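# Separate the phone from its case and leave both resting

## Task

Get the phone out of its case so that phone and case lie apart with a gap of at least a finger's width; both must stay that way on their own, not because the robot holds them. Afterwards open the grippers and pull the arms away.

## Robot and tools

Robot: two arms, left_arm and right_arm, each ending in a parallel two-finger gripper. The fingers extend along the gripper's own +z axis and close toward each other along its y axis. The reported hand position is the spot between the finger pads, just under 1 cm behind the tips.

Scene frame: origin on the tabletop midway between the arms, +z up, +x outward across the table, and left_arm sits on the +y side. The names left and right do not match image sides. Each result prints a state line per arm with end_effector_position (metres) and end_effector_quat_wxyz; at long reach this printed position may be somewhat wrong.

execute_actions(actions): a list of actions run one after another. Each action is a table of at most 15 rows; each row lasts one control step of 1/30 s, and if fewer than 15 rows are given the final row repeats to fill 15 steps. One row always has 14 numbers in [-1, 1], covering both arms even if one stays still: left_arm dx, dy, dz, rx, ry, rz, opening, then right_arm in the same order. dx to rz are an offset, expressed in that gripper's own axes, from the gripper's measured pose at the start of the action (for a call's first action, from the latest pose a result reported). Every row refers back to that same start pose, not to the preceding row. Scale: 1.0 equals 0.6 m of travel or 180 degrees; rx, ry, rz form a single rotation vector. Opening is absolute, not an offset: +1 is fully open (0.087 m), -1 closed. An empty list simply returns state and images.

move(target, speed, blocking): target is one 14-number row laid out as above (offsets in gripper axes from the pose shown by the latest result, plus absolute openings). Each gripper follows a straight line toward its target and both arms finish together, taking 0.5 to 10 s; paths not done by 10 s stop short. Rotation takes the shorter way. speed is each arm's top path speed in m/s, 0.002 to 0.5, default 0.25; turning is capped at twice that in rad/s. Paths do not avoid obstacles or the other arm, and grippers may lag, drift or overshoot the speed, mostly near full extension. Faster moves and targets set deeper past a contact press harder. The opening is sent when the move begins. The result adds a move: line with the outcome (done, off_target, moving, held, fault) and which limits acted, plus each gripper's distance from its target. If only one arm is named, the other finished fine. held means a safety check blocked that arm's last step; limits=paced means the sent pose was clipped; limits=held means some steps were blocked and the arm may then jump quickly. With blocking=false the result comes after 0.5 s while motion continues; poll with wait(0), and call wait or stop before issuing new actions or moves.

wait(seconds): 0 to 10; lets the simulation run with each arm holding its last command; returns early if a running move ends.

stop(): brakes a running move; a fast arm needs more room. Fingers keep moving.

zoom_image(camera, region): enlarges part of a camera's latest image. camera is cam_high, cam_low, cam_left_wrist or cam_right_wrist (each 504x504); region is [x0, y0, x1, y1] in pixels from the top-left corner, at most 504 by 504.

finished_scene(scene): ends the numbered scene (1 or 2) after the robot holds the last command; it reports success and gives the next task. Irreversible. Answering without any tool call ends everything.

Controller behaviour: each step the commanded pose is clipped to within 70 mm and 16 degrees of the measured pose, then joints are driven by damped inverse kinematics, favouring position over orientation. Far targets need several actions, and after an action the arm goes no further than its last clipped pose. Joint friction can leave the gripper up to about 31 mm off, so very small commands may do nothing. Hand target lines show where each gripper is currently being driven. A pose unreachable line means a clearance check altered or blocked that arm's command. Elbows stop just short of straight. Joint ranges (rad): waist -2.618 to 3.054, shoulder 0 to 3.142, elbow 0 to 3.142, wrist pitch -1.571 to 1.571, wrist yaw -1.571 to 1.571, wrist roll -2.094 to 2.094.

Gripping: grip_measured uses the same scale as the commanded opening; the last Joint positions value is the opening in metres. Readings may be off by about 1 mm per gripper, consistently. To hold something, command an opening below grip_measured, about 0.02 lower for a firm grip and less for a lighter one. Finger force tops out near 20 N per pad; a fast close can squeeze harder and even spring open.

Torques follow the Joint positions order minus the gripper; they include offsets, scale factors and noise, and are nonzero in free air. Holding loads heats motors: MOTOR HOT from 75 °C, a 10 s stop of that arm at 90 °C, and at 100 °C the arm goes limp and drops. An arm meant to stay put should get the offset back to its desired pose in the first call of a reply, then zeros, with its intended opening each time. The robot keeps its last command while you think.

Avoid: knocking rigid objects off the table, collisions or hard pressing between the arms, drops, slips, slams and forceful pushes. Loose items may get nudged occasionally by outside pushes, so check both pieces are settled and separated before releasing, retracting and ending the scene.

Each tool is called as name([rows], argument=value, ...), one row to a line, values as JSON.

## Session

execute_actions(actions=[])

Scene clock: 0.00 s.
left_arm: end_effector_position=(+0.4610, +0.4426, +0.2299) grip_measured=+1.000 end_effector_quat_wxyz=(+0.471, +0.564, +0.676, +0.048) | right_arm: end_effector_position=(+0.1025, +0.0121, +0.1567) grip_measured=+1.000 end_effector_quat_wxyz=(-0.610, +0.724, +0.012, -0.322)
Joint positions: left_arm=[ 0.717  1.844  1.797 -1.031  0.895  1.766  0.087] | right_arm=[ 0.895  1.45   0.44   0.788 -1.352 -1.319  0.087]
Joint velocities: left_arm=[ 0.002 -0.007  0.007  0.007 -0.037  0.022  0.   ] | right_arm=[ 0.012  0.002 -0.002  0.007  0.066 -0.037  0.   ]
Joint torques (N m, as the arm reports them, + toward a larger angle): no reading
Motor temperatures (°C, as the motors report them): left_arm=[22 26 26 21 20 22] | right_arm=[24 22 23 25 21 21]
Hand target (left_arm): +0.461, +0.443, +0.230; +0.471, +0.564, +0.676, +0.048
Hand target (right_arm): +0.102, +0.012, +0.157; -0.610, +0.724, +0.012, -0.322

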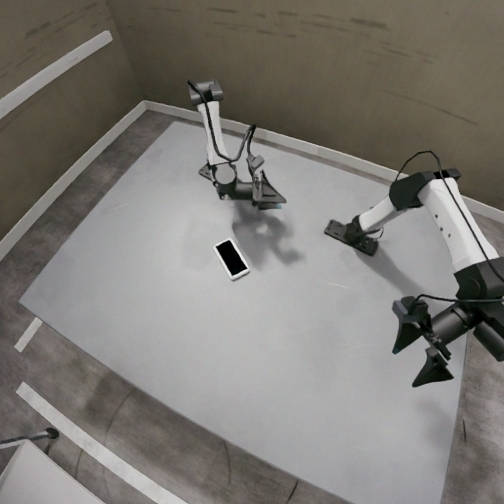

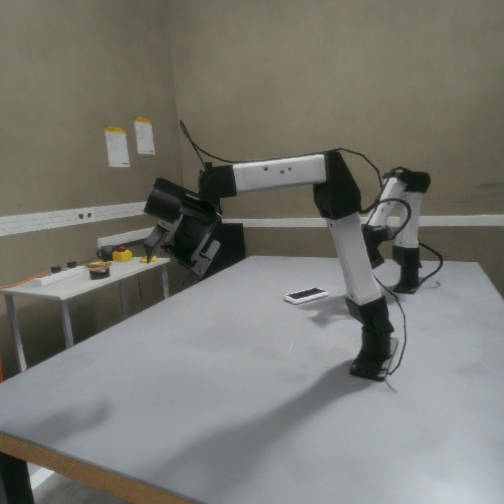

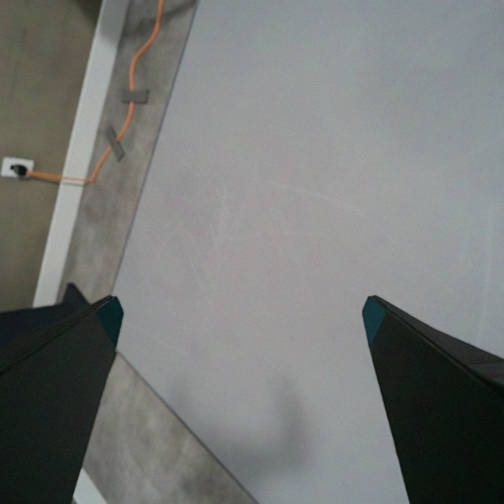

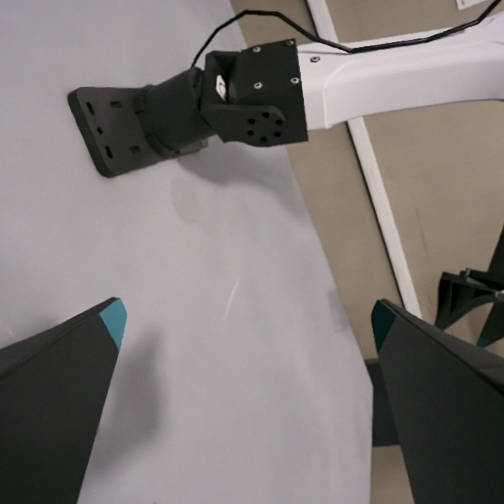

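zoom_image(camera="cam_high", region=[200,225,270,295])

zoom_image(camera="cam_low", region=[275,275,340,315])

Region (200, 225, 270, 295) of cam_high's 504x504 image, scaled by 7.200, with more detail than that image has.

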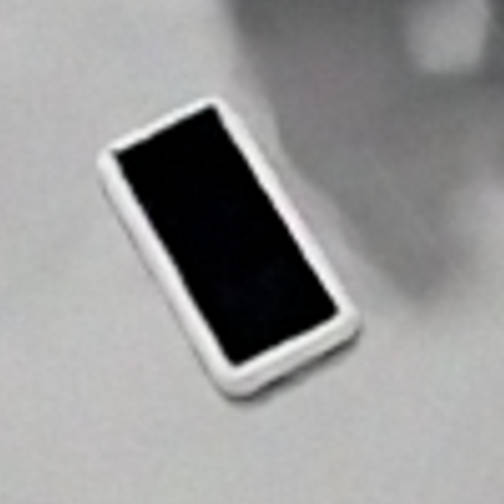

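Region (275, 275, 340, 315) of cam_low's 504x504 image, scaled by 7.754, with more detail than that image has; it fills the top 310 rows of this view, and the rest is white.

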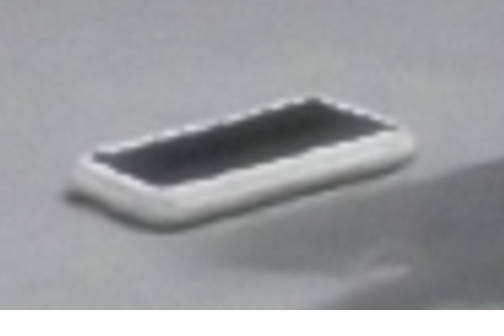

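move(target=[0,0,0,0,0,0,1,0.237,0.003,-0.295,0.013,0.58,0.549,1], speed=0.35)

Scene clock: 18.70 s.
left_arm: end_effector_position=(+0.4610, +0.4426, +0.2299) grip_measured=+1.000 end_effector_quat_wxyz=(+0.471, +0.564, +0.676, +0.048) | right_arm: end_effector_position=(+0.2952, -0.0835, +0.1039) grip_measured=+1.000 end_effector_quat_wxyz=(+0.002, -0.444, +0.896, +0.008)
Joint positions: left_arm=[ 0.717  1.844  1.797 -1.031  0.895  1.766  0.087] | right_arm=[ 0.826  2.259  2.163 -1.468 -0.016 -0.273  0.087]
Joint velocities: left_arm=[ 0.002  0.002 -0.012  0.037  0.022 -0.066  0.   ] | right_arm=[-0.007 -0.012  0.017 -0.051  0.022 -0.022  0.   ]
Joint torques (N m, as the arm reports them, + toward a larger angle): left_arm=[-0.27 -8.47  6.56  1.03  0.37 -0.1 ] | right_arm=[-0.58 -9.58  8.31  0.23  0.02  0.17]
Motor temperatures (°C, as the motors report them): left_arm=[22 29 27 22 20 22] | right_arm=[24 24 25 26 21 21]
Hand target (left_arm): +0.461, +0.443, +0.230; +0.471, +0.564, +0.676, +0.048
Hand target (right_arm): +0.298, -0.086, +0.105; +0.002, -0.438, +0.899, +0.005
Off the commanded pose (left_arm): 0.000 m, 0 deg.
Off the commanded pose (right_arm): 0.006 m, 1 deg.
move: done

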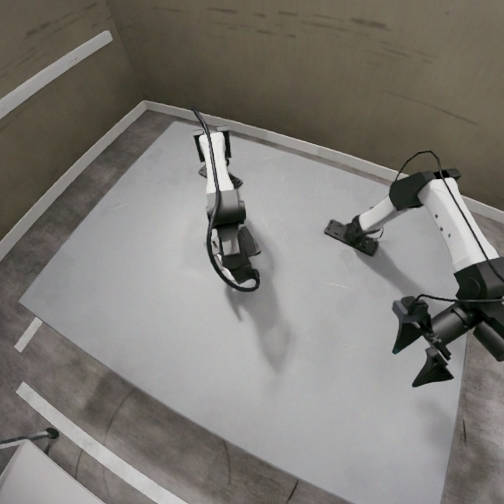

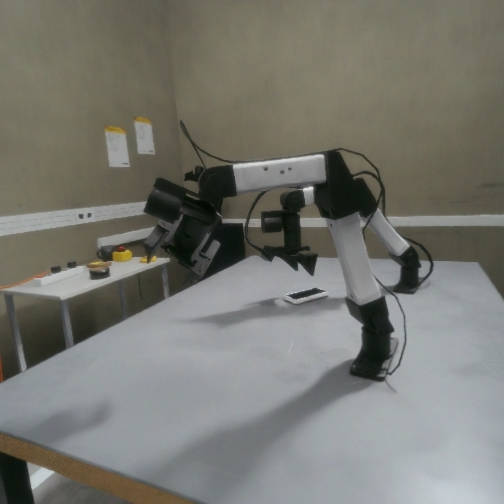

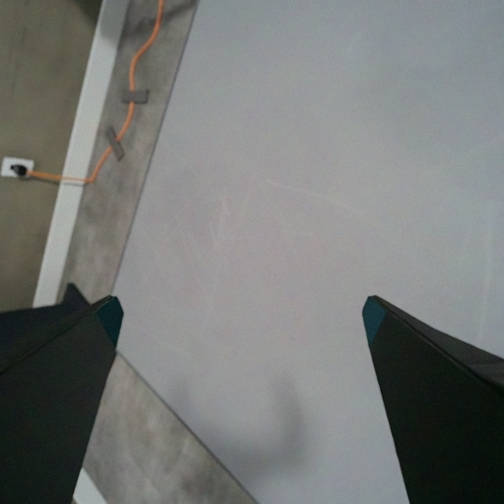

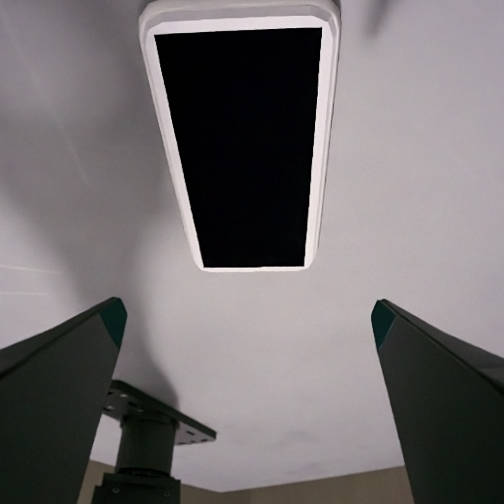

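move(target=[0,0,0,0,0,0,1,0.01,0,0.105,0,0,-0.016,1], speed=0.12)

zoom_image(camera="cam_low", region=[265,255,340,315])

Scene clock: 25.73 s.
left_arm: end_effector_position=(+0.4610, +0.4426, +0.2299) grip_measured=+1.000 end_effector_quat_wxyz=(+0.471, +0.564, +0.676, +0.048) | right_arm: end_effector_position=(+0.2926, -0.0876, +0.0351) grip_measured=+1.000 end_effector_quat_wxyz=(-0.007, -0.462, +0.887, +0.007)
Joint positions: left_arm=[ 0.717  1.844  1.797 -1.031  0.895  1.766  0.087] | right_arm=[ 0.826  2.256  1.883 -1.209 -0.016 -0.314  0.087]
Joint velocities: left_arm=[-0.002  0.002  0.002  0.022  0.007  0.037  0.   ] | right_arm=[-0.017 -0.007 -0.002  0.037  0.007  0.007  0.   ]
Joint torques (N m, as the arm reports them, + toward a larger angle): left_arm=[-0.38 -8.39  6.56  1.03  0.38 -0.09] | right_arm=[ -0.04 -12.01   5.34   0.41  -0.06  -0.04]
Motor temperatures (°C, as the motors report them): left_arm=[22 30 28 22 20 22] | right_arm=[24 27 26 26 21 21]
Hand target (left_arm): +0.461, +0.443, +0.230; +0.471, +0.564, +0.676, +0.048
Hand target (right_arm): +0.292, -0.087, +0.041; +0.002, -0.466, +0.885, +0.008
Off the commanded pose (left_arm): 0.000 m, 0 deg.
Off the commanded pose (right_arm): 0.006 m, 1 deg.
move: done

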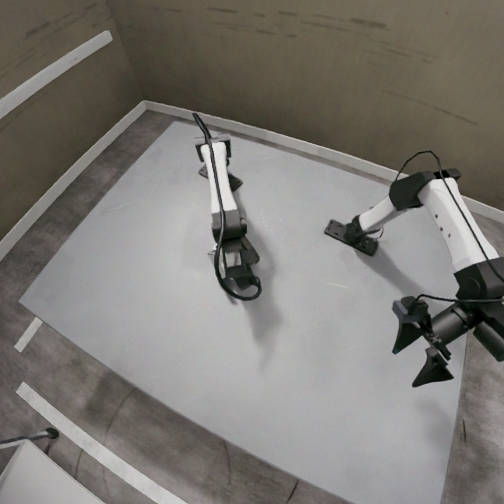

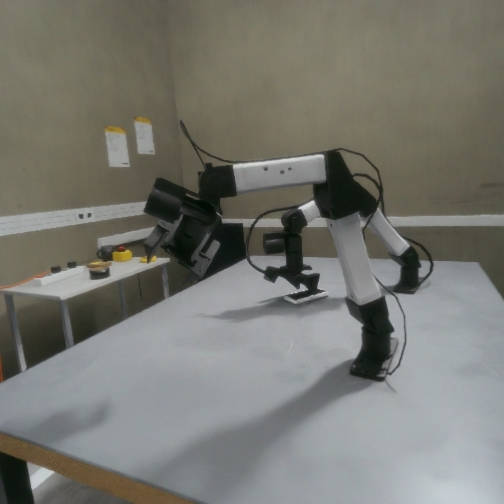

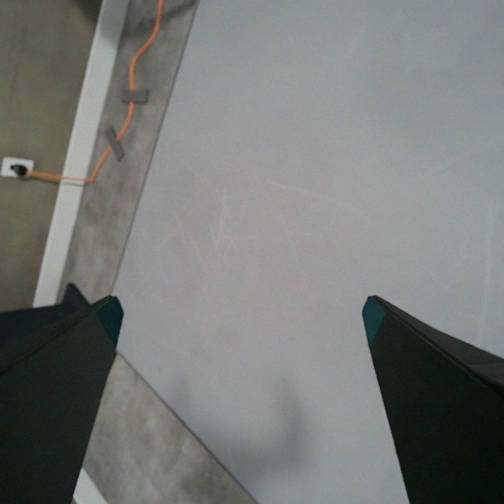

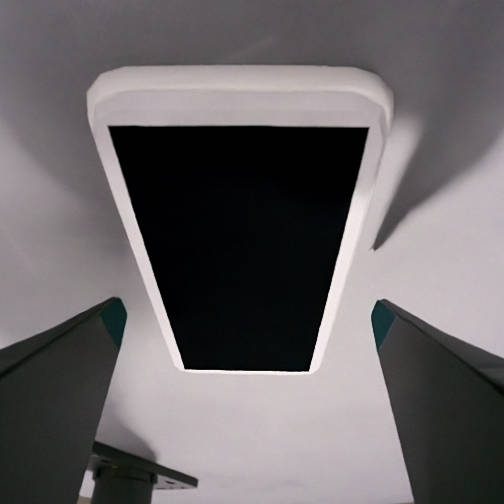

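Region (265, 255, 340, 315) of cam_low's 504x504 image, scaled by 6.720, with more detail than that image has; it fills the top 403 rows of this view, and the rest is white.

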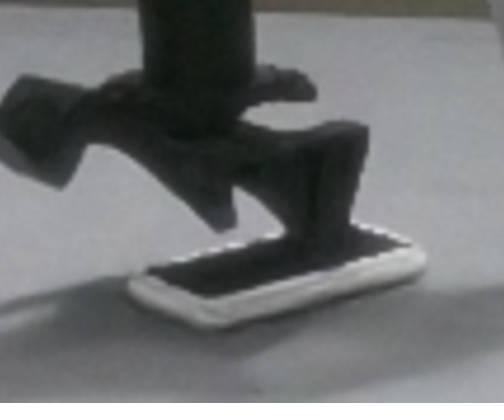

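move(target=[0,0,0,0,0,0,1,0.03,0.003,0.02,0,0,0,1], speed=0.05)

zoom_image(camera="cam_low", region=[265,255,340,315])

Scene clock: 33.77 s.
left_arm: end_effector_position=(+0.4610, +0.4426, +0.2299) grip_measured=+1.000 end_effector_quat_wxyz=(+0.471, +0.564, +0.676, +0.048) | right_arm: end_effector_position=(+0.2790, -0.0979, +0.0194) grip_measured=+1.000 end_effector_quat_wxyz=(-0.015, -0.463, +0.886, +0.005)
Joint positions: left_arm=[ 0.717  1.844  1.797 -1.031  0.895  1.766  0.087] | right_arm=[ 0.826  2.213  1.745 -1.13  -0.016 -0.316  0.087]
Joint velocities: left_arm=[-0.017  0.002 -0.007  0.037  0.007  0.037  0.   ] | right_arm=[ 0.012 -0.002 -0.017 -0.022 -0.022 -0.007  0.   ]
Joint torques (N m, as the arm reports them, + toward a larger angle): left_arm=[-0.37 -8.42  6.66  1.02  0.38 -0.08] | right_arm=[ -0.78 -11.33   5.19   0.37  -0.06  -0.03]
Motor temperatures (°C, as the motors report them): left_arm=[22 31 28 22 20 22] | right_arm=[24 32 26 26 21 21]
Hand target (left_arm): +0.461, +0.443, +0.230; +0.471, +0.564, +0.676, +0.048
Hand target (right_arm): +0.281, -0.101, +0.023; -0.007, -0.462, +0.887, +0.007
Off the commanded pose (left_arm): 0.000 m, 0 deg.
Off the commanded pose (right_arm): 0.005 m, 1 deg.
move: done

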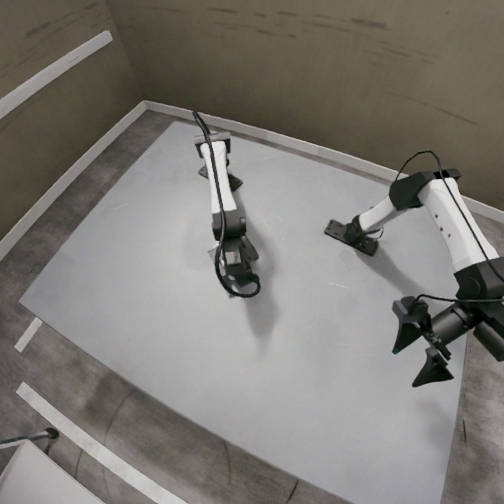

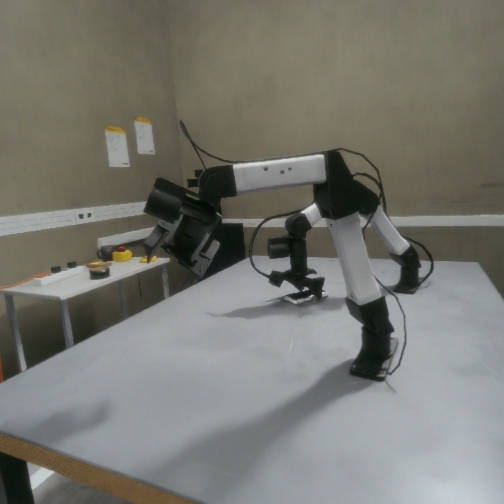

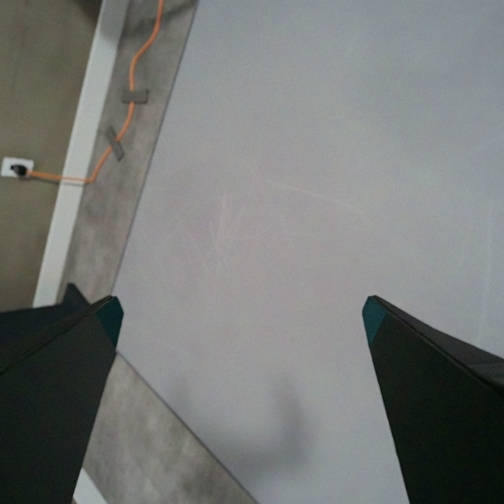

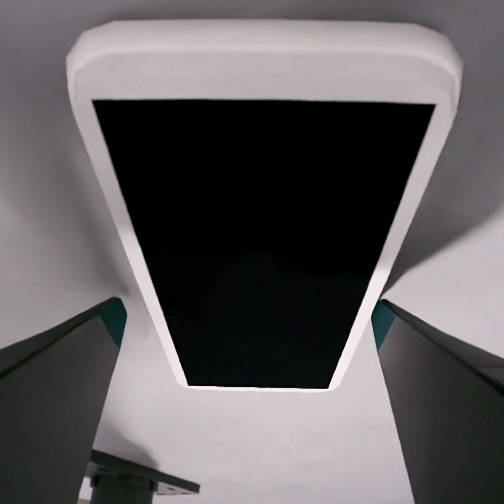

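Region (265, 255, 340, 315) of cam_low's 504x504 image, scaled by 6.720, with more detail than that image has; it fills the top 403 rows of this view, and the rest is white.

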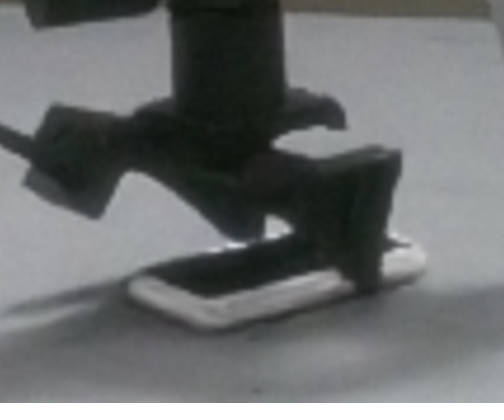

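execute_actions([
  [[0,0,0,0,0,0,1,0,0,0,0,0,0,0.92],[0,0,0,0,0,0,1,0,0,0,0,0,0,0.88],[0,0,0,0,0,0,1,0,0,0,0,0,0,0.84],[0,0,0,0,0,0,1,0,0,0,0,0,0,0.8],[0,0,0,0,0,0,1,0,0,0,0,0,0,0.77],[0,0,0,0,0,0,1,0,0,0,0,0,0,0.74],[0,0,0,0,0,0,1,0,0,0,0,0,0,0.71],[0,0,0,0,0,0,1,0,0,0,0,0,0,0.68],[0,0,0,0,0,0,1,0,0,0,0,0,0,0.65],[0,0,0,0,0,0,1,0,0,0,0,0,0,0.62],[0,0,0,0,0,0,1,0,0,0,0,0,0,0.59],[0,0,0,0,0,0,1,0,0,0,0,0,0,0.56]],
])

zoom_image(camera="cam_low", region=[280,275,335,310])

Scene clock: 44.30 s.
left_arm: end_effector_position=(+0.4610, +0.4426, +0.2299) grip_measured=+1.000 end_effector_quat_wxyz=(+0.471, +0.564, +0.676, +0.048) | right_arm: end_effector_position=(+0.2800, -0.0989, +0.0194) grip_measured=+0.623 end_effector_quat_wxyz=(-0.014, -0.463, +0.886, +0.002)
Joint positions: left_arm=[ 0.717  1.844  1.797 -1.031  0.895  1.766  0.087] | right_arm=[ 0.826  2.213  1.745 -1.129 -0.008 -0.316  0.071]
Joint velocities: left_arm=[-0.007  0.002 -0.017 -0.051 -0.051  0.051  0.   ] | right_arm=[ 0.017  0.002 -0.012 -0.051 -0.051  0.081  0.   ]
Joint torques (N m, as the arm reports them, + toward a larger angle): left_arm=[-0.31 -8.44  6.67  1.03  0.38 -0.08] | right_arm=[-0.09 -9.92  6.54  0.28 -0.12  0.06]
Motor temperatures (°C, as the motors report them): left_arm=[22 32 29 23 20 22] | right_arm=[24 36 26 25 21 21]
Hand target (left_arm): +0.461, +0.443, +0.230; +0.471, +0.564, +0.676, +0.048
Hand target (right_arm): +0.279, -0.098, +0.019; -0.015, -0.463, +0.886, +0.005
Off the commanded pose (left_arm): 0.000 m, 0 deg.
Off the commanded pose (right_arm): 0.001 m, 0 deg.

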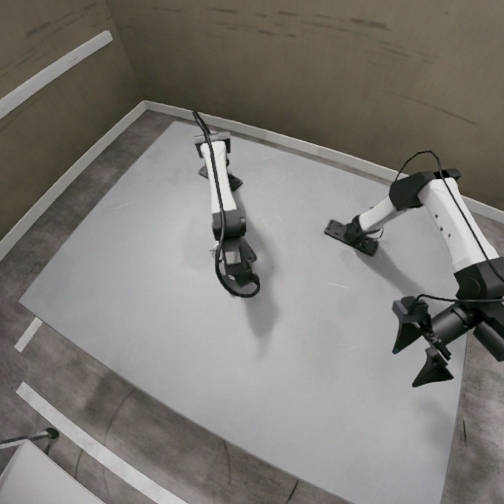

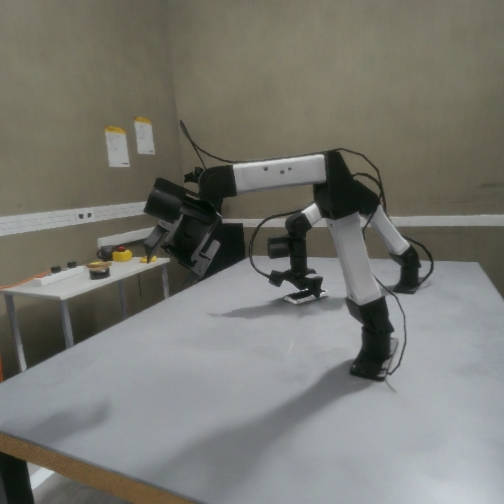

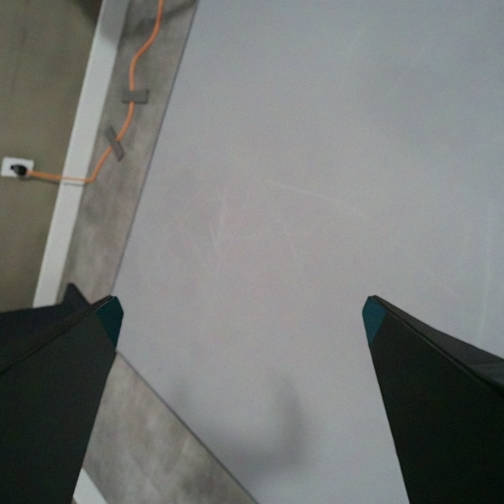

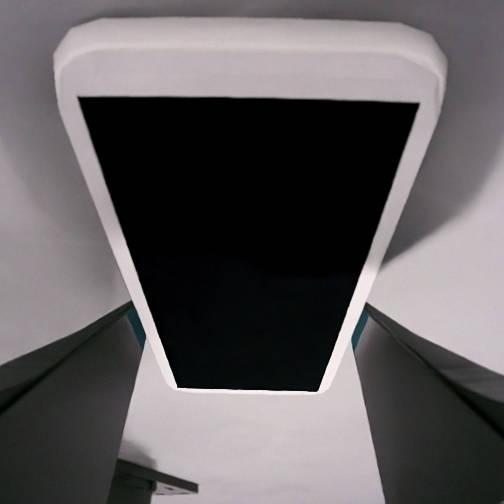

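Region (280, 275, 335, 310) of cam_low's 504x504 image, scaled by 9.164, with more detail than that image has; it fills the top 321 rows of this view, and the rest is white.

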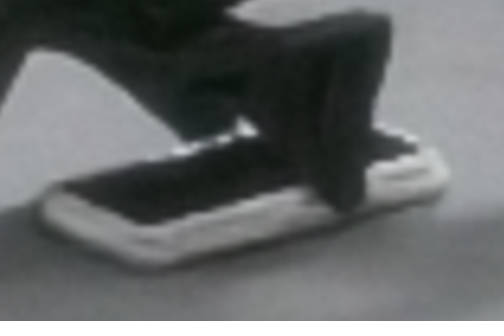

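Too low; raise about 6 mm.

execute_actions([
  [[0,0,0,0,0,0,1,0,0,0,0,0,0,0.85],[0,0,0,0,0,0,1,0,0,0,0,0,0,0.85],[0,0,0,0,0,0,1,0,0,0,0,0,0,0.85],[0,0,0,0,0,0,1,0,0,0,0,0,0,0.85],[0,0,0,0,0,0,1,0,0,0,0,0,0,0.85],[0,0,0,0,0,0,1,-0.005,0,-0.018,0,0,0,0.85]],
])

Scene clock: 49.53 s.
left_arm: end_effector_position=(+0.4610, +0.4426, +0.2299) grip_measured=+1.000 end_effector_quat_wxyz=(+0.471, +0.564, +0.676, +0.048) | right_arm: end_effector_position=(+0.2810, -0.0982, +0.0262) grip_measured=+0.850 end_effector_quat_wxyz=(-0.015, -0.463, +0.886, +0.001)
Joint positions: left_arm=[ 0.717  1.844  1.797 -1.031  0.895  1.766  0.087] | right_arm=[ 0.826  2.214  1.774 -1.159 -0.008 -0.316  0.081]
Joint velocities: left_arm=[ 0.002 -0.017  0.012  0.125 -0.051 -0.066  0.   ] | right_arm=[ 0.002  0.002 -0.002 -0.022 -0.022 -0.022 -0.001]
Joint torques (N m, as the arm reports them, + toward a larger angle): left_arm=[-0.27 -8.36  6.58  1.01  0.39 -0.07] | right_arm=[ 0.06 -9.91  8.1   0.19 -0.06  0.08]
Motor temperatures (°C, as the motors report them): left_arm=[22 32 29 23 20 22] | right_arm=[24 37 26 25 21 21]
Hand target (left_arm): +0.461, +0.443, +0.230; +0.471, +0.564, +0.676, +0.048
Hand target (right_arm): +0.282, -0.096, +0.030; -0.014, -0.463, +0.886, +0.002
Off the commanded pose (left_arm): 0.000 m, 0 deg.
Off the commanded pose (right_arm): 0.004 m, 0 deg.

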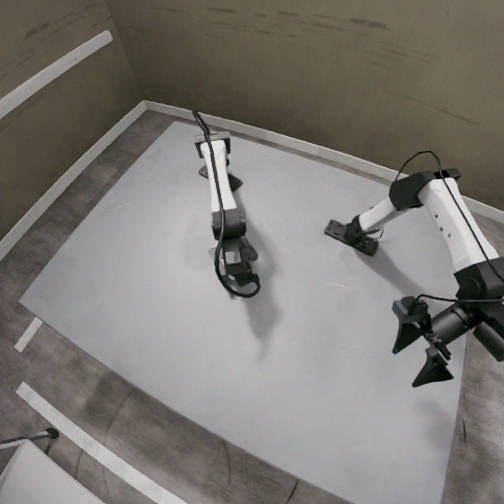

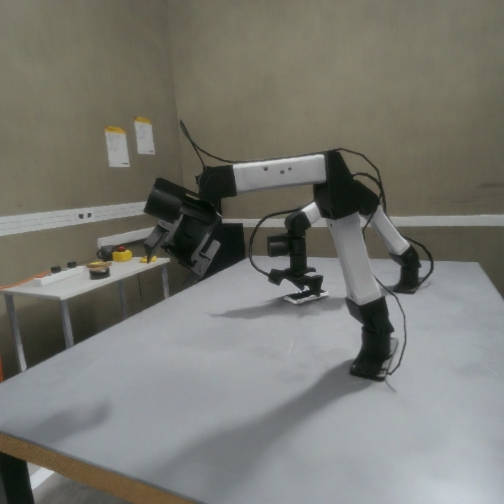

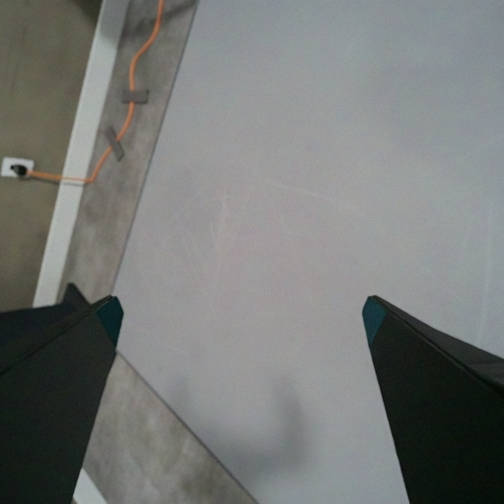

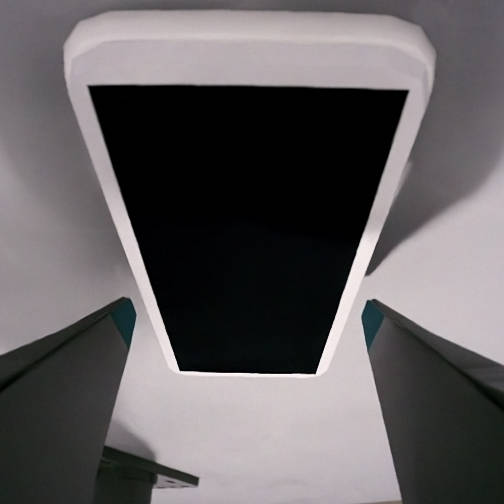

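execute_actions([
  [[0,0,0,0,0,0,1,0,0,0,0,0,0,0.8],[0,0,0,0,0,0,1,0,0,0,0,0,0,0.75],[0,0,0,0,0,0,1,0,0,0,0,0,0,0.71],[0,0,0,0,0,0,1,0,0,0,0,0,0,0.68],[0,0,0,0,0,0,1,0,0,0,0,0,0,0.65],[0,0,0,0,0,0,1,0,0,0,0,0,0,0.62],[0,0,0,0,0,0,1,0,0,0,0,0,0,0.59],[0,0,0,0,0,0,1,0,0,0,0,0,0,0.56],[0,0,0,0,0,0,1,0,0,0,0,0,0,0.53]],
])

move(target=[0,0,0,0,0,0,1,-0.008,0,-0.05,0,0,0,0.53], speed=0.05)

Scene clock: 57.57 s.
left_arm: end_effector_position=(+0.4610, +0.4426, +0.2299) grip_measured=+1.000 end_effector_quat_wxyz=(+0.471, +0.564, +0.676, +0.048) | right_arm: end_effector_position=(+0.2801, -0.0989, +0.0264) grip_measured=+0.569 end_effector_quat_wxyz=(-0.017, -0.463, +0.886, +0.001)
Joint positions: left_arm=[ 0.717  1.844  1.797 -1.031  0.895  1.766  0.087] | right_arm=[ 0.826  2.214  1.774 -1.164 -0.007 -0.316  0.069]
Joint velocities: left_arm=[-0.012 -0.007 -0.007 -0.051  0.022 -0.081  0.   ] | right_arm=[-0.007 -0.027  0.017 -0.037 -0.037 -0.066  0.   ]
Joint torques (N m, as the arm reports them, + toward a larger angle): left_arm=[-0.37 -8.41  6.59  1.01  0.39 -0.08] | right_arm=[-0.24 -9.94  6.57  0.32 -0.06  0.06]
Motor temperatures (°C, as the motors report them): left_arm=[22 33 30 23 20 22] | right_arm=[24 39 27 25 21 21]
Hand target (left_arm): +0.461, +0.443, +0.230; +0.471, +0.564, +0.676, +0.048
Hand target (right_arm): +0.281, -0.098, +0.026; -0.015, -0.463, +0.886, +0.002
Off the commanded pose (left_arm): 0.000 m, 0 deg.
Off the commanded pose (right_arm): 0.001 m, 0 deg.

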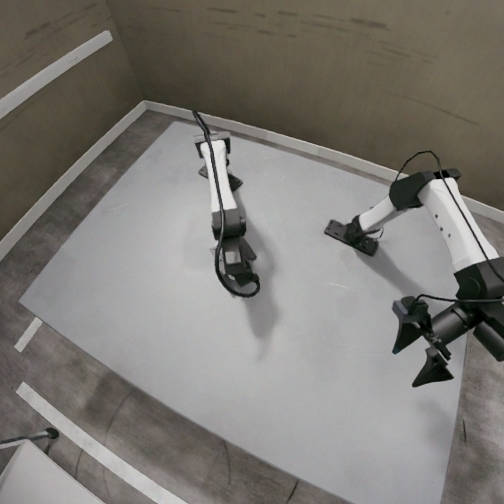

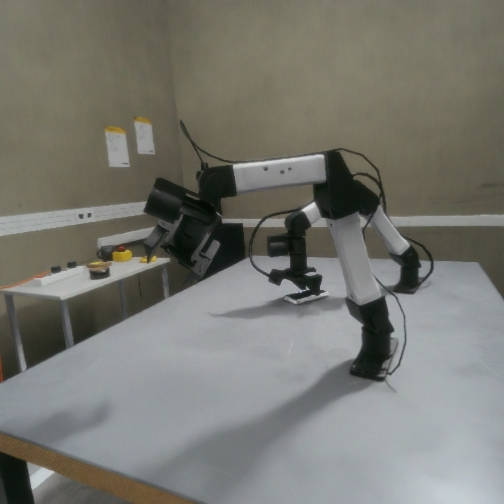

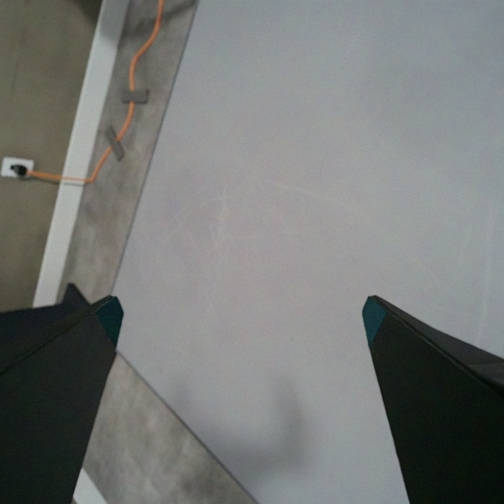

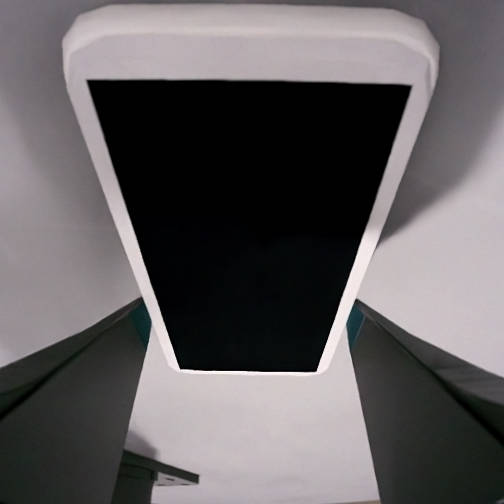

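Scene clock: 58.67 s.
left_arm: end_effector_position=(+0.4610, +0.4426, +0.2299) grip_measured=+1.000 end_effector_quat_wxyz=(+0.471, +0.564, +0.676, +0.048) | right_arm: end_effector_position=(+0.2826, -0.0970, +0.0520) grip_measured=+0.569 end_effector_quat_wxyz=(-0.018, -0.463, +0.886, +0.001)
Joint positions: left_arm=[ 0.717  1.844  1.797 -1.031  0.895  1.766  0.087] | right_arm=[ 0.826  2.214  1.875 -1.268 -0.007 -0.316  0.069]
Joint velocities: left_arm=[-0.012 -0.002 -0.007 -0.066  0.051 -0.037  0.   ] | right_arm=[-0.012  0.017  0.002 -0.095  0.007  0.037 -0.001]
Joint torques (N m, as the arm reports them, + toward a larger angle): left_arm=[-0.25 -8.44  6.62  1.04  0.39 -0.08] | right_arm=[ 0.15 -9.74  8.54  0.08 -0.06  0.1 ]
Motor temperatures (°C, as the motors report them): left_arm=[22 33 30 23 20 22] | right_arm=[24 39 27 25 21 21]
Hand target (left_arm): +0.461, +0.443, +0.230; +0.471, +0.564, +0.676, +0.048
Hand target (right_arm): +0.283, -0.095, +0.056; -0.017, -0.463, +0.886, +0.001
Off the commanded pose (left_arm): 0.000 m, 0 deg.
Off the commanded pose (right_arm): 0.005 m, 0 deg.
move: done

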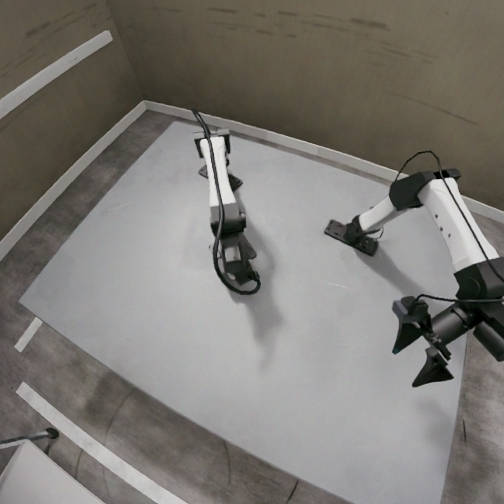

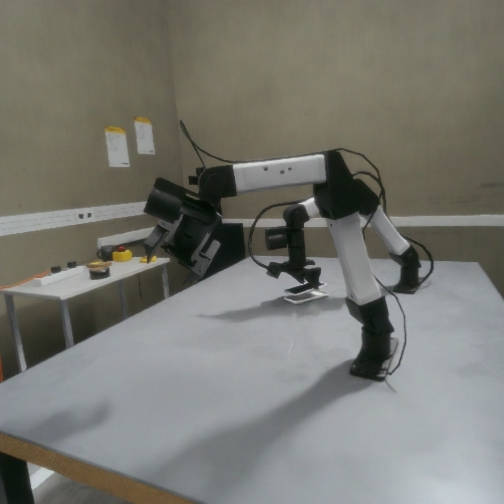

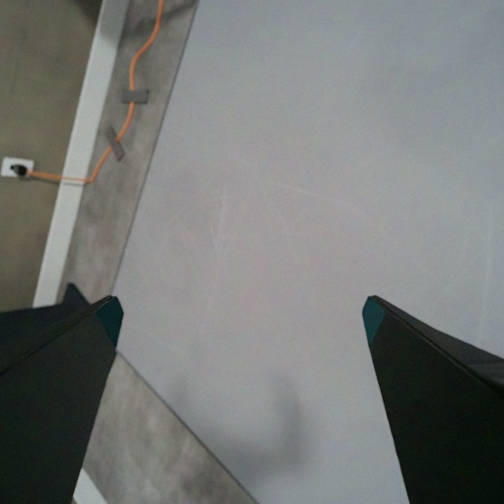

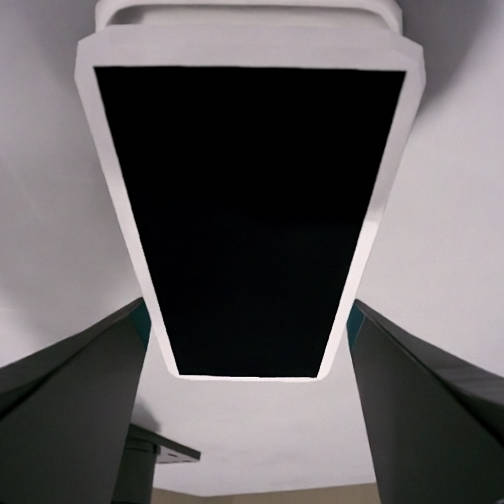

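move(target=[0,0,0,0,0,0,1,0,0.22,0,0,0,0,0.53], speed=0.12)

Scene clock: 63.13 s.
left_arm: end_effector_position=(+0.4610, +0.4426, +0.2299) grip_measured=+1.000 end_effector_quat_wxyz=(+0.471, +0.564, +0.676, +0.048) | right_arm: end_effector_position=(+0.1753, -0.0232, +0.0455) grip_measured=+0.569 end_effector_quat_wxyz=(-0.028, -0.467, +0.884, -0.006)
Joint positions: left_arm=[ 0.717  1.844  1.797 -1.031  0.895  1.766  0.087] | right_arm=[ 1.138  2.149  1.741 -1.218 -0.015 -0.014  0.069]
Joint velocities: left_arm=[-0.002  0.002 -0.017  0.007 -0.037  0.051  0.   ] | right_arm=[ 0.007  0.002 -0.022  0.007 -0.022  0.037  0.   ]
Joint torques (N m, as the arm reports them, + toward a larger angle): left_arm=[-0.35 -8.5   6.57  1.02  0.37 -0.07] | right_arm=[ -0.23 -11.44   5.51   0.24  -0.09   0.15]
Motor temperatures (°C, as the motors report them): left_arm=[22 33 30 23 20 22] | right_arm=[24 40 27 25 21 21]
Hand target (left_arm): +0.461, +0.443, +0.230; +0.471, +0.564, +0.676, +0.048
Hand target (right_arm): +0.174, -0.024, +0.053; -0.020, -0.463, +0.886, -0.001
Off the commanded pose (left_arm): 0.000 m, 0 deg.
Off the commanded pose (right_arm): 0.009 m, 1 deg.
move: done

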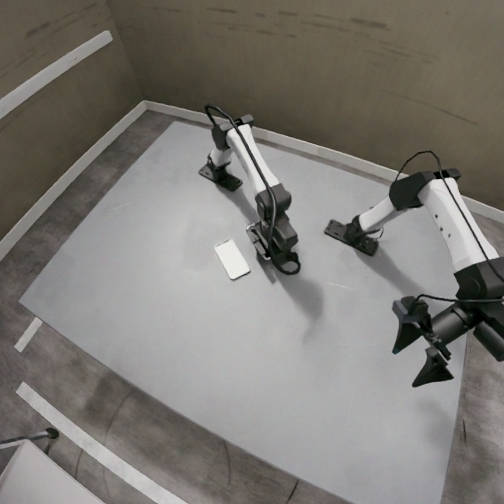

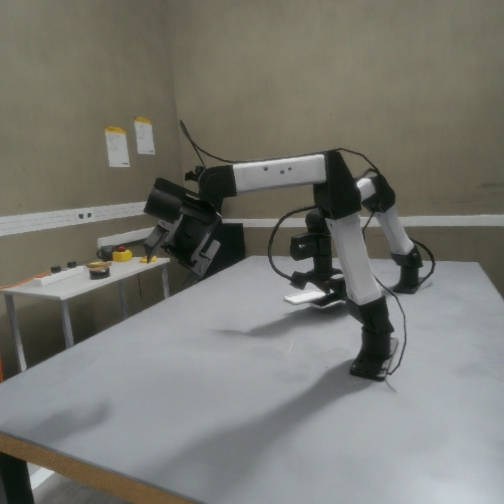

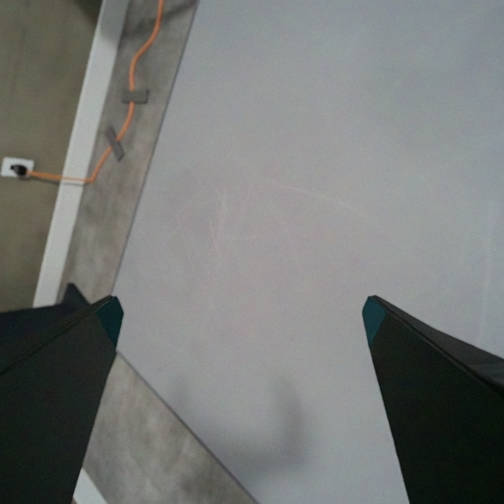

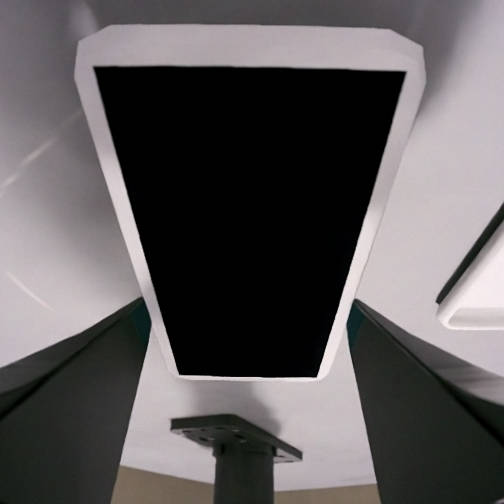

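move(target=[0,0,0,0,0,0,1,0.0,0,0.054,0,-0.013,0,0.53], speed=0.04)

Scene clock: 68.37 s.
left_arm: end_effector_position=(+0.4610, +0.4426, +0.2299) grip_measured=+1.000 end_effector_quat_wxyz=(+0.471, +0.564, +0.676, +0.048) | right_arm: end_effector_position=(+0.1733, -0.0259, +0.0168) grip_measured=+0.569 end_effector_quat_wxyz=(-0.019, -0.467, +0.884, -0.001)
Joint positions: left_arm=[ 0.717  1.844  1.797 -1.031  0.895  1.766  0.087] | right_arm=[ 1.138  2.141  1.615 -1.079 -0.015 -0.012  0.069]
Joint velocities: left_arm=[ 0.002 -0.012 -0.007  0.022  0.007 -0.007  0.   ] | right_arm=[ 0.002  0.012  0.012 -0.037 -0.007 -0.007  0.   ]
Joint torques (N m, as the arm reports them, + toward a larger angle): left_arm=[-0.29 -8.45  6.64  1.04  0.38 -0.08] | right_arm=[-0.09 -9.94  4.55  0.62 -0.02  0.06]
Motor temperatures (°C, as the motors report them): left_arm=[22 34 30 23 20 22] | right_arm=[24 41 27 25 21 21]
Hand target (left_arm): +0.461, +0.443, +0.230; +0.471, +0.564, +0.676, +0.048
Hand target (right_arm): +0.174, -0.024, +0.013; -0.011, -0.467, +0.884, +0.004
Off the commanded pose (left_arm): 0.000 m, 0 deg.
Off the commanded pose (right_arm): 0.004 m, 1 deg.
move: done

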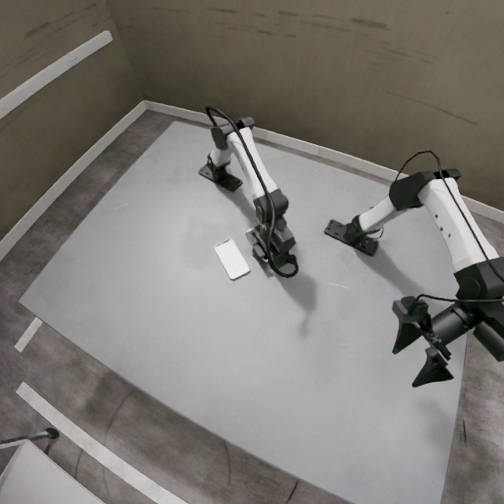

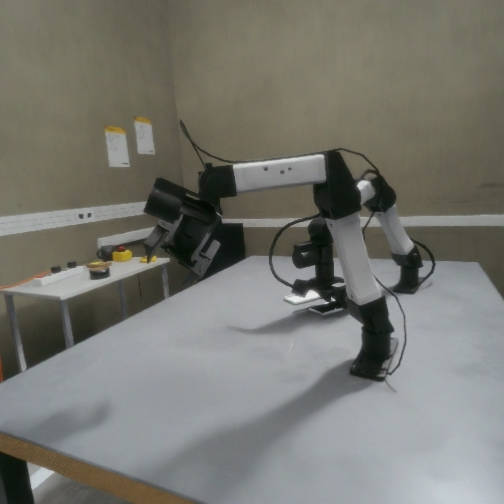

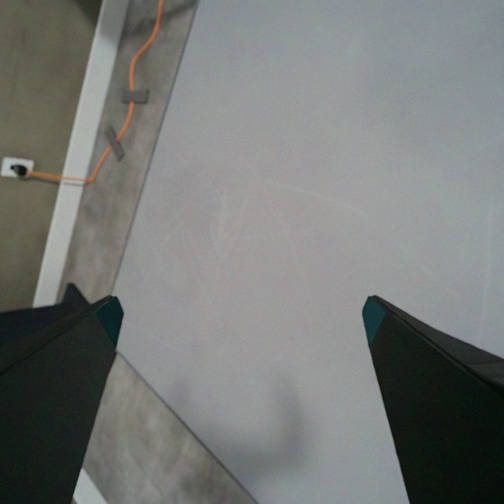

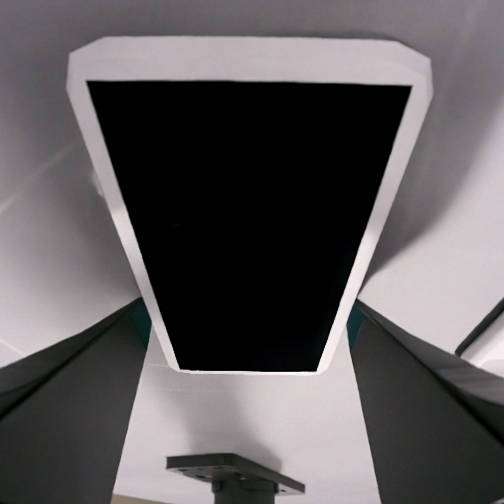

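execute_actions([
  [[0,0,0,0,0,0,1,0,0,0,0,0,0,1]],
])

move(target=[0,0,0,0,0,0,1,0.12,0,-0.24,0,0,0,1])

Scene clock: 76.43 s.
left_arm: end_effector_position=(+0.4610, +0.4426, +0.2299) grip_measured=+1.000 end_effector_quat_wxyz=(+0.471, +0.564, +0.676, +0.048) | right_arm: end_effector_position=(+0.1737, -0.0262, +0.0168) grip_measured=+1.000 end_effector_quat_wxyz=(-0.018, -0.470, +0.883, -0.001)
Joint positions: left_arm=[ 0.717  1.844  1.797 -1.031  0.895  1.766  0.087] | right_arm=[ 1.138  2.141  1.615 -1.079 -0.014 -0.019  0.087]
Joint velocities: left_arm=[-0.017 -0.007  0.002 -0.022  0.022 -0.037  0.   ] | right_arm=[ 0.002 -0.027  0.007 -0.022  0.051  0.037  0.   ]
Joint torques (N m, as the arm reports them, + toward a larger angle): left_arm=[-0.34 -8.4   6.64  1.01  0.35 -0.07] | right_arm=[-0.12 -9.35  6.49  0.27 -0.05  0.14]
Motor temperatures (°C, as the motors report them): left_arm=[22 34 30 23 20 22] | right_arm=[24 42 27 25 21 21]
Hand target (left_arm): +0.461, +0.443, +0.230; +0.471, +0.564, +0.676, +0.048
Hand target (right_arm): +0.173, -0.026, +0.017; -0.019, -0.467, +0.884, -0.001
Off the commanded pose (left_arm): 0.000 m, 0 deg.
Off the commanded pose (right_arm): 0.001 m, 0 deg.

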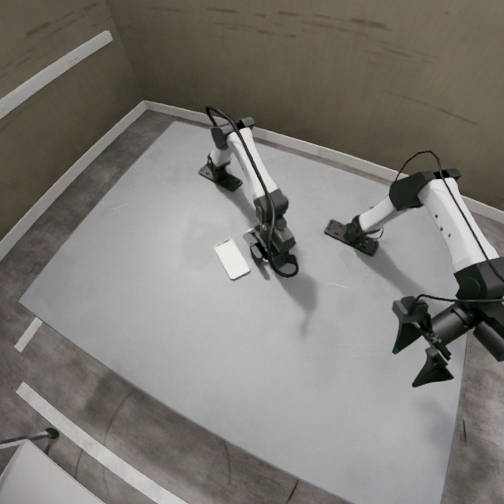

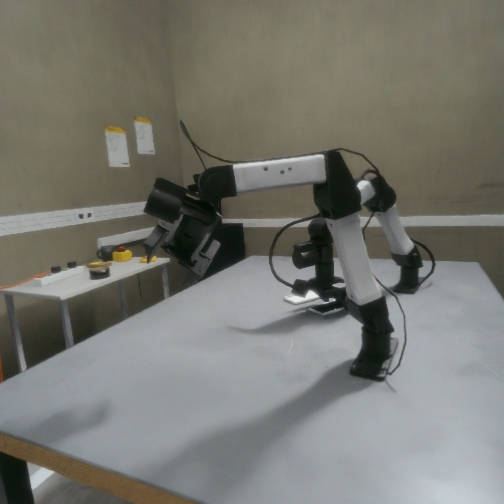

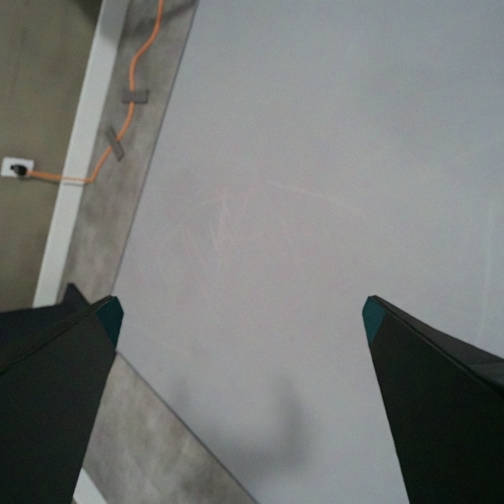

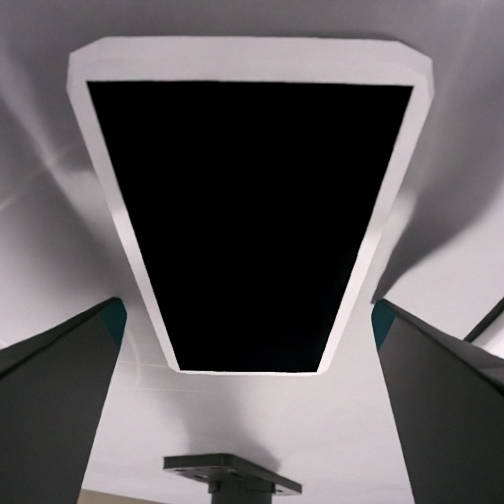

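Scene clock: 77.77 s.
left_arm: end_effector_position=(+0.4610, +0.4426, +0.2299) grip_measured=+1.000 end_effector_quat_wxyz=(+0.471, +0.564, +0.676, +0.048) | right_arm: end_effector_position=(+0.1342, -0.0825, +0.1575) grip_measured=+1.000 end_effector_quat_wxyz=(-0.021, -0.470, +0.883, -0.003)
Joint positions: left_arm=[ 0.717  1.844  1.797 -1.031  0.895  1.766  0.087] | right_arm=[ 1.138  1.829  1.734 -1.516 -0.014 -0.019  0.087]
Joint velocities: left_arm=[ 0.002  0.002 -0.002  0.066  0.007 -0.066  0.   ] | right_arm=[ 0.002 -0.002 -0.012 -0.007 -0.081 -0.022  0.   ]
Joint torques (N m, as the arm reports them, + toward a larger angle): left_arm=[-0.35 -8.52  6.6   1.02  0.38 -0.07] | right_arm=[-0.6  -7.48  7.76  0.14 -0.03 -0.02]
Motor temperatures (°C, as the motors report them): left_arm=[22 34 30 23 20 22] | right_arm=[24 42 27 25 21 21]
Hand target (left_arm): +0.461, +0.443, +0.230; +0.471, +0.564, +0.676, +0.048
Hand target (right_arm): +0.136, -0.084, +0.162; -0.018, -0.470, +0.883, -0.001
Off the commanded pose (left_arm): 0.000 m, 0 deg.
Off the commanded pose (right_arm): 0.007 m, 0 deg.
move: done

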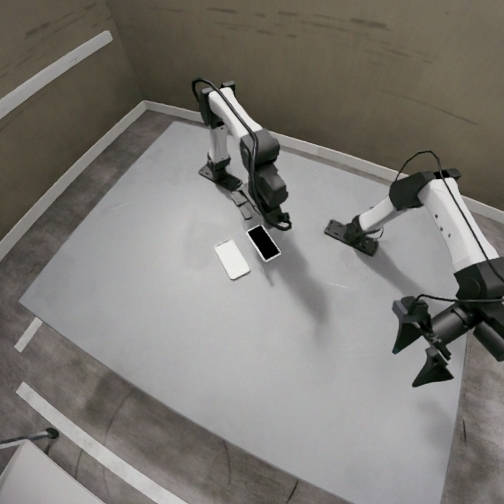

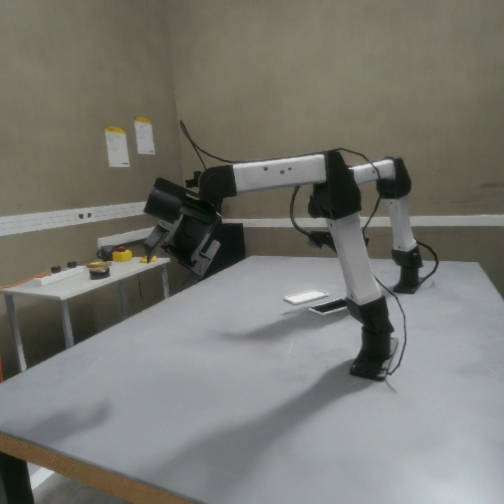

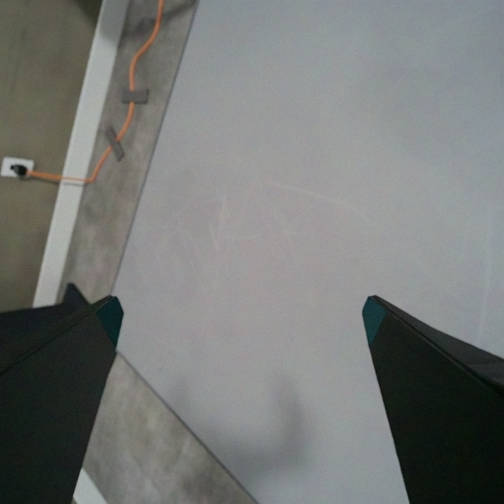

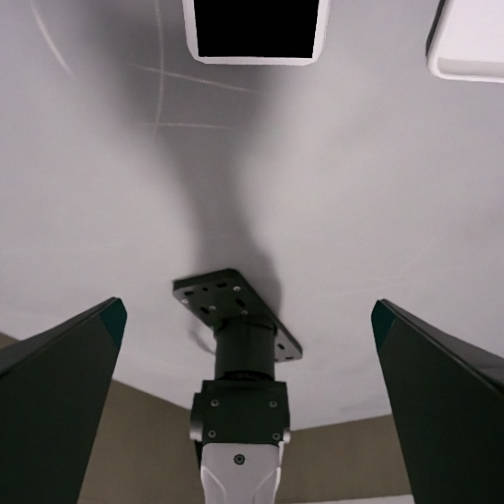

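finished_scene(scene=2)

The scene is finished: the task was done.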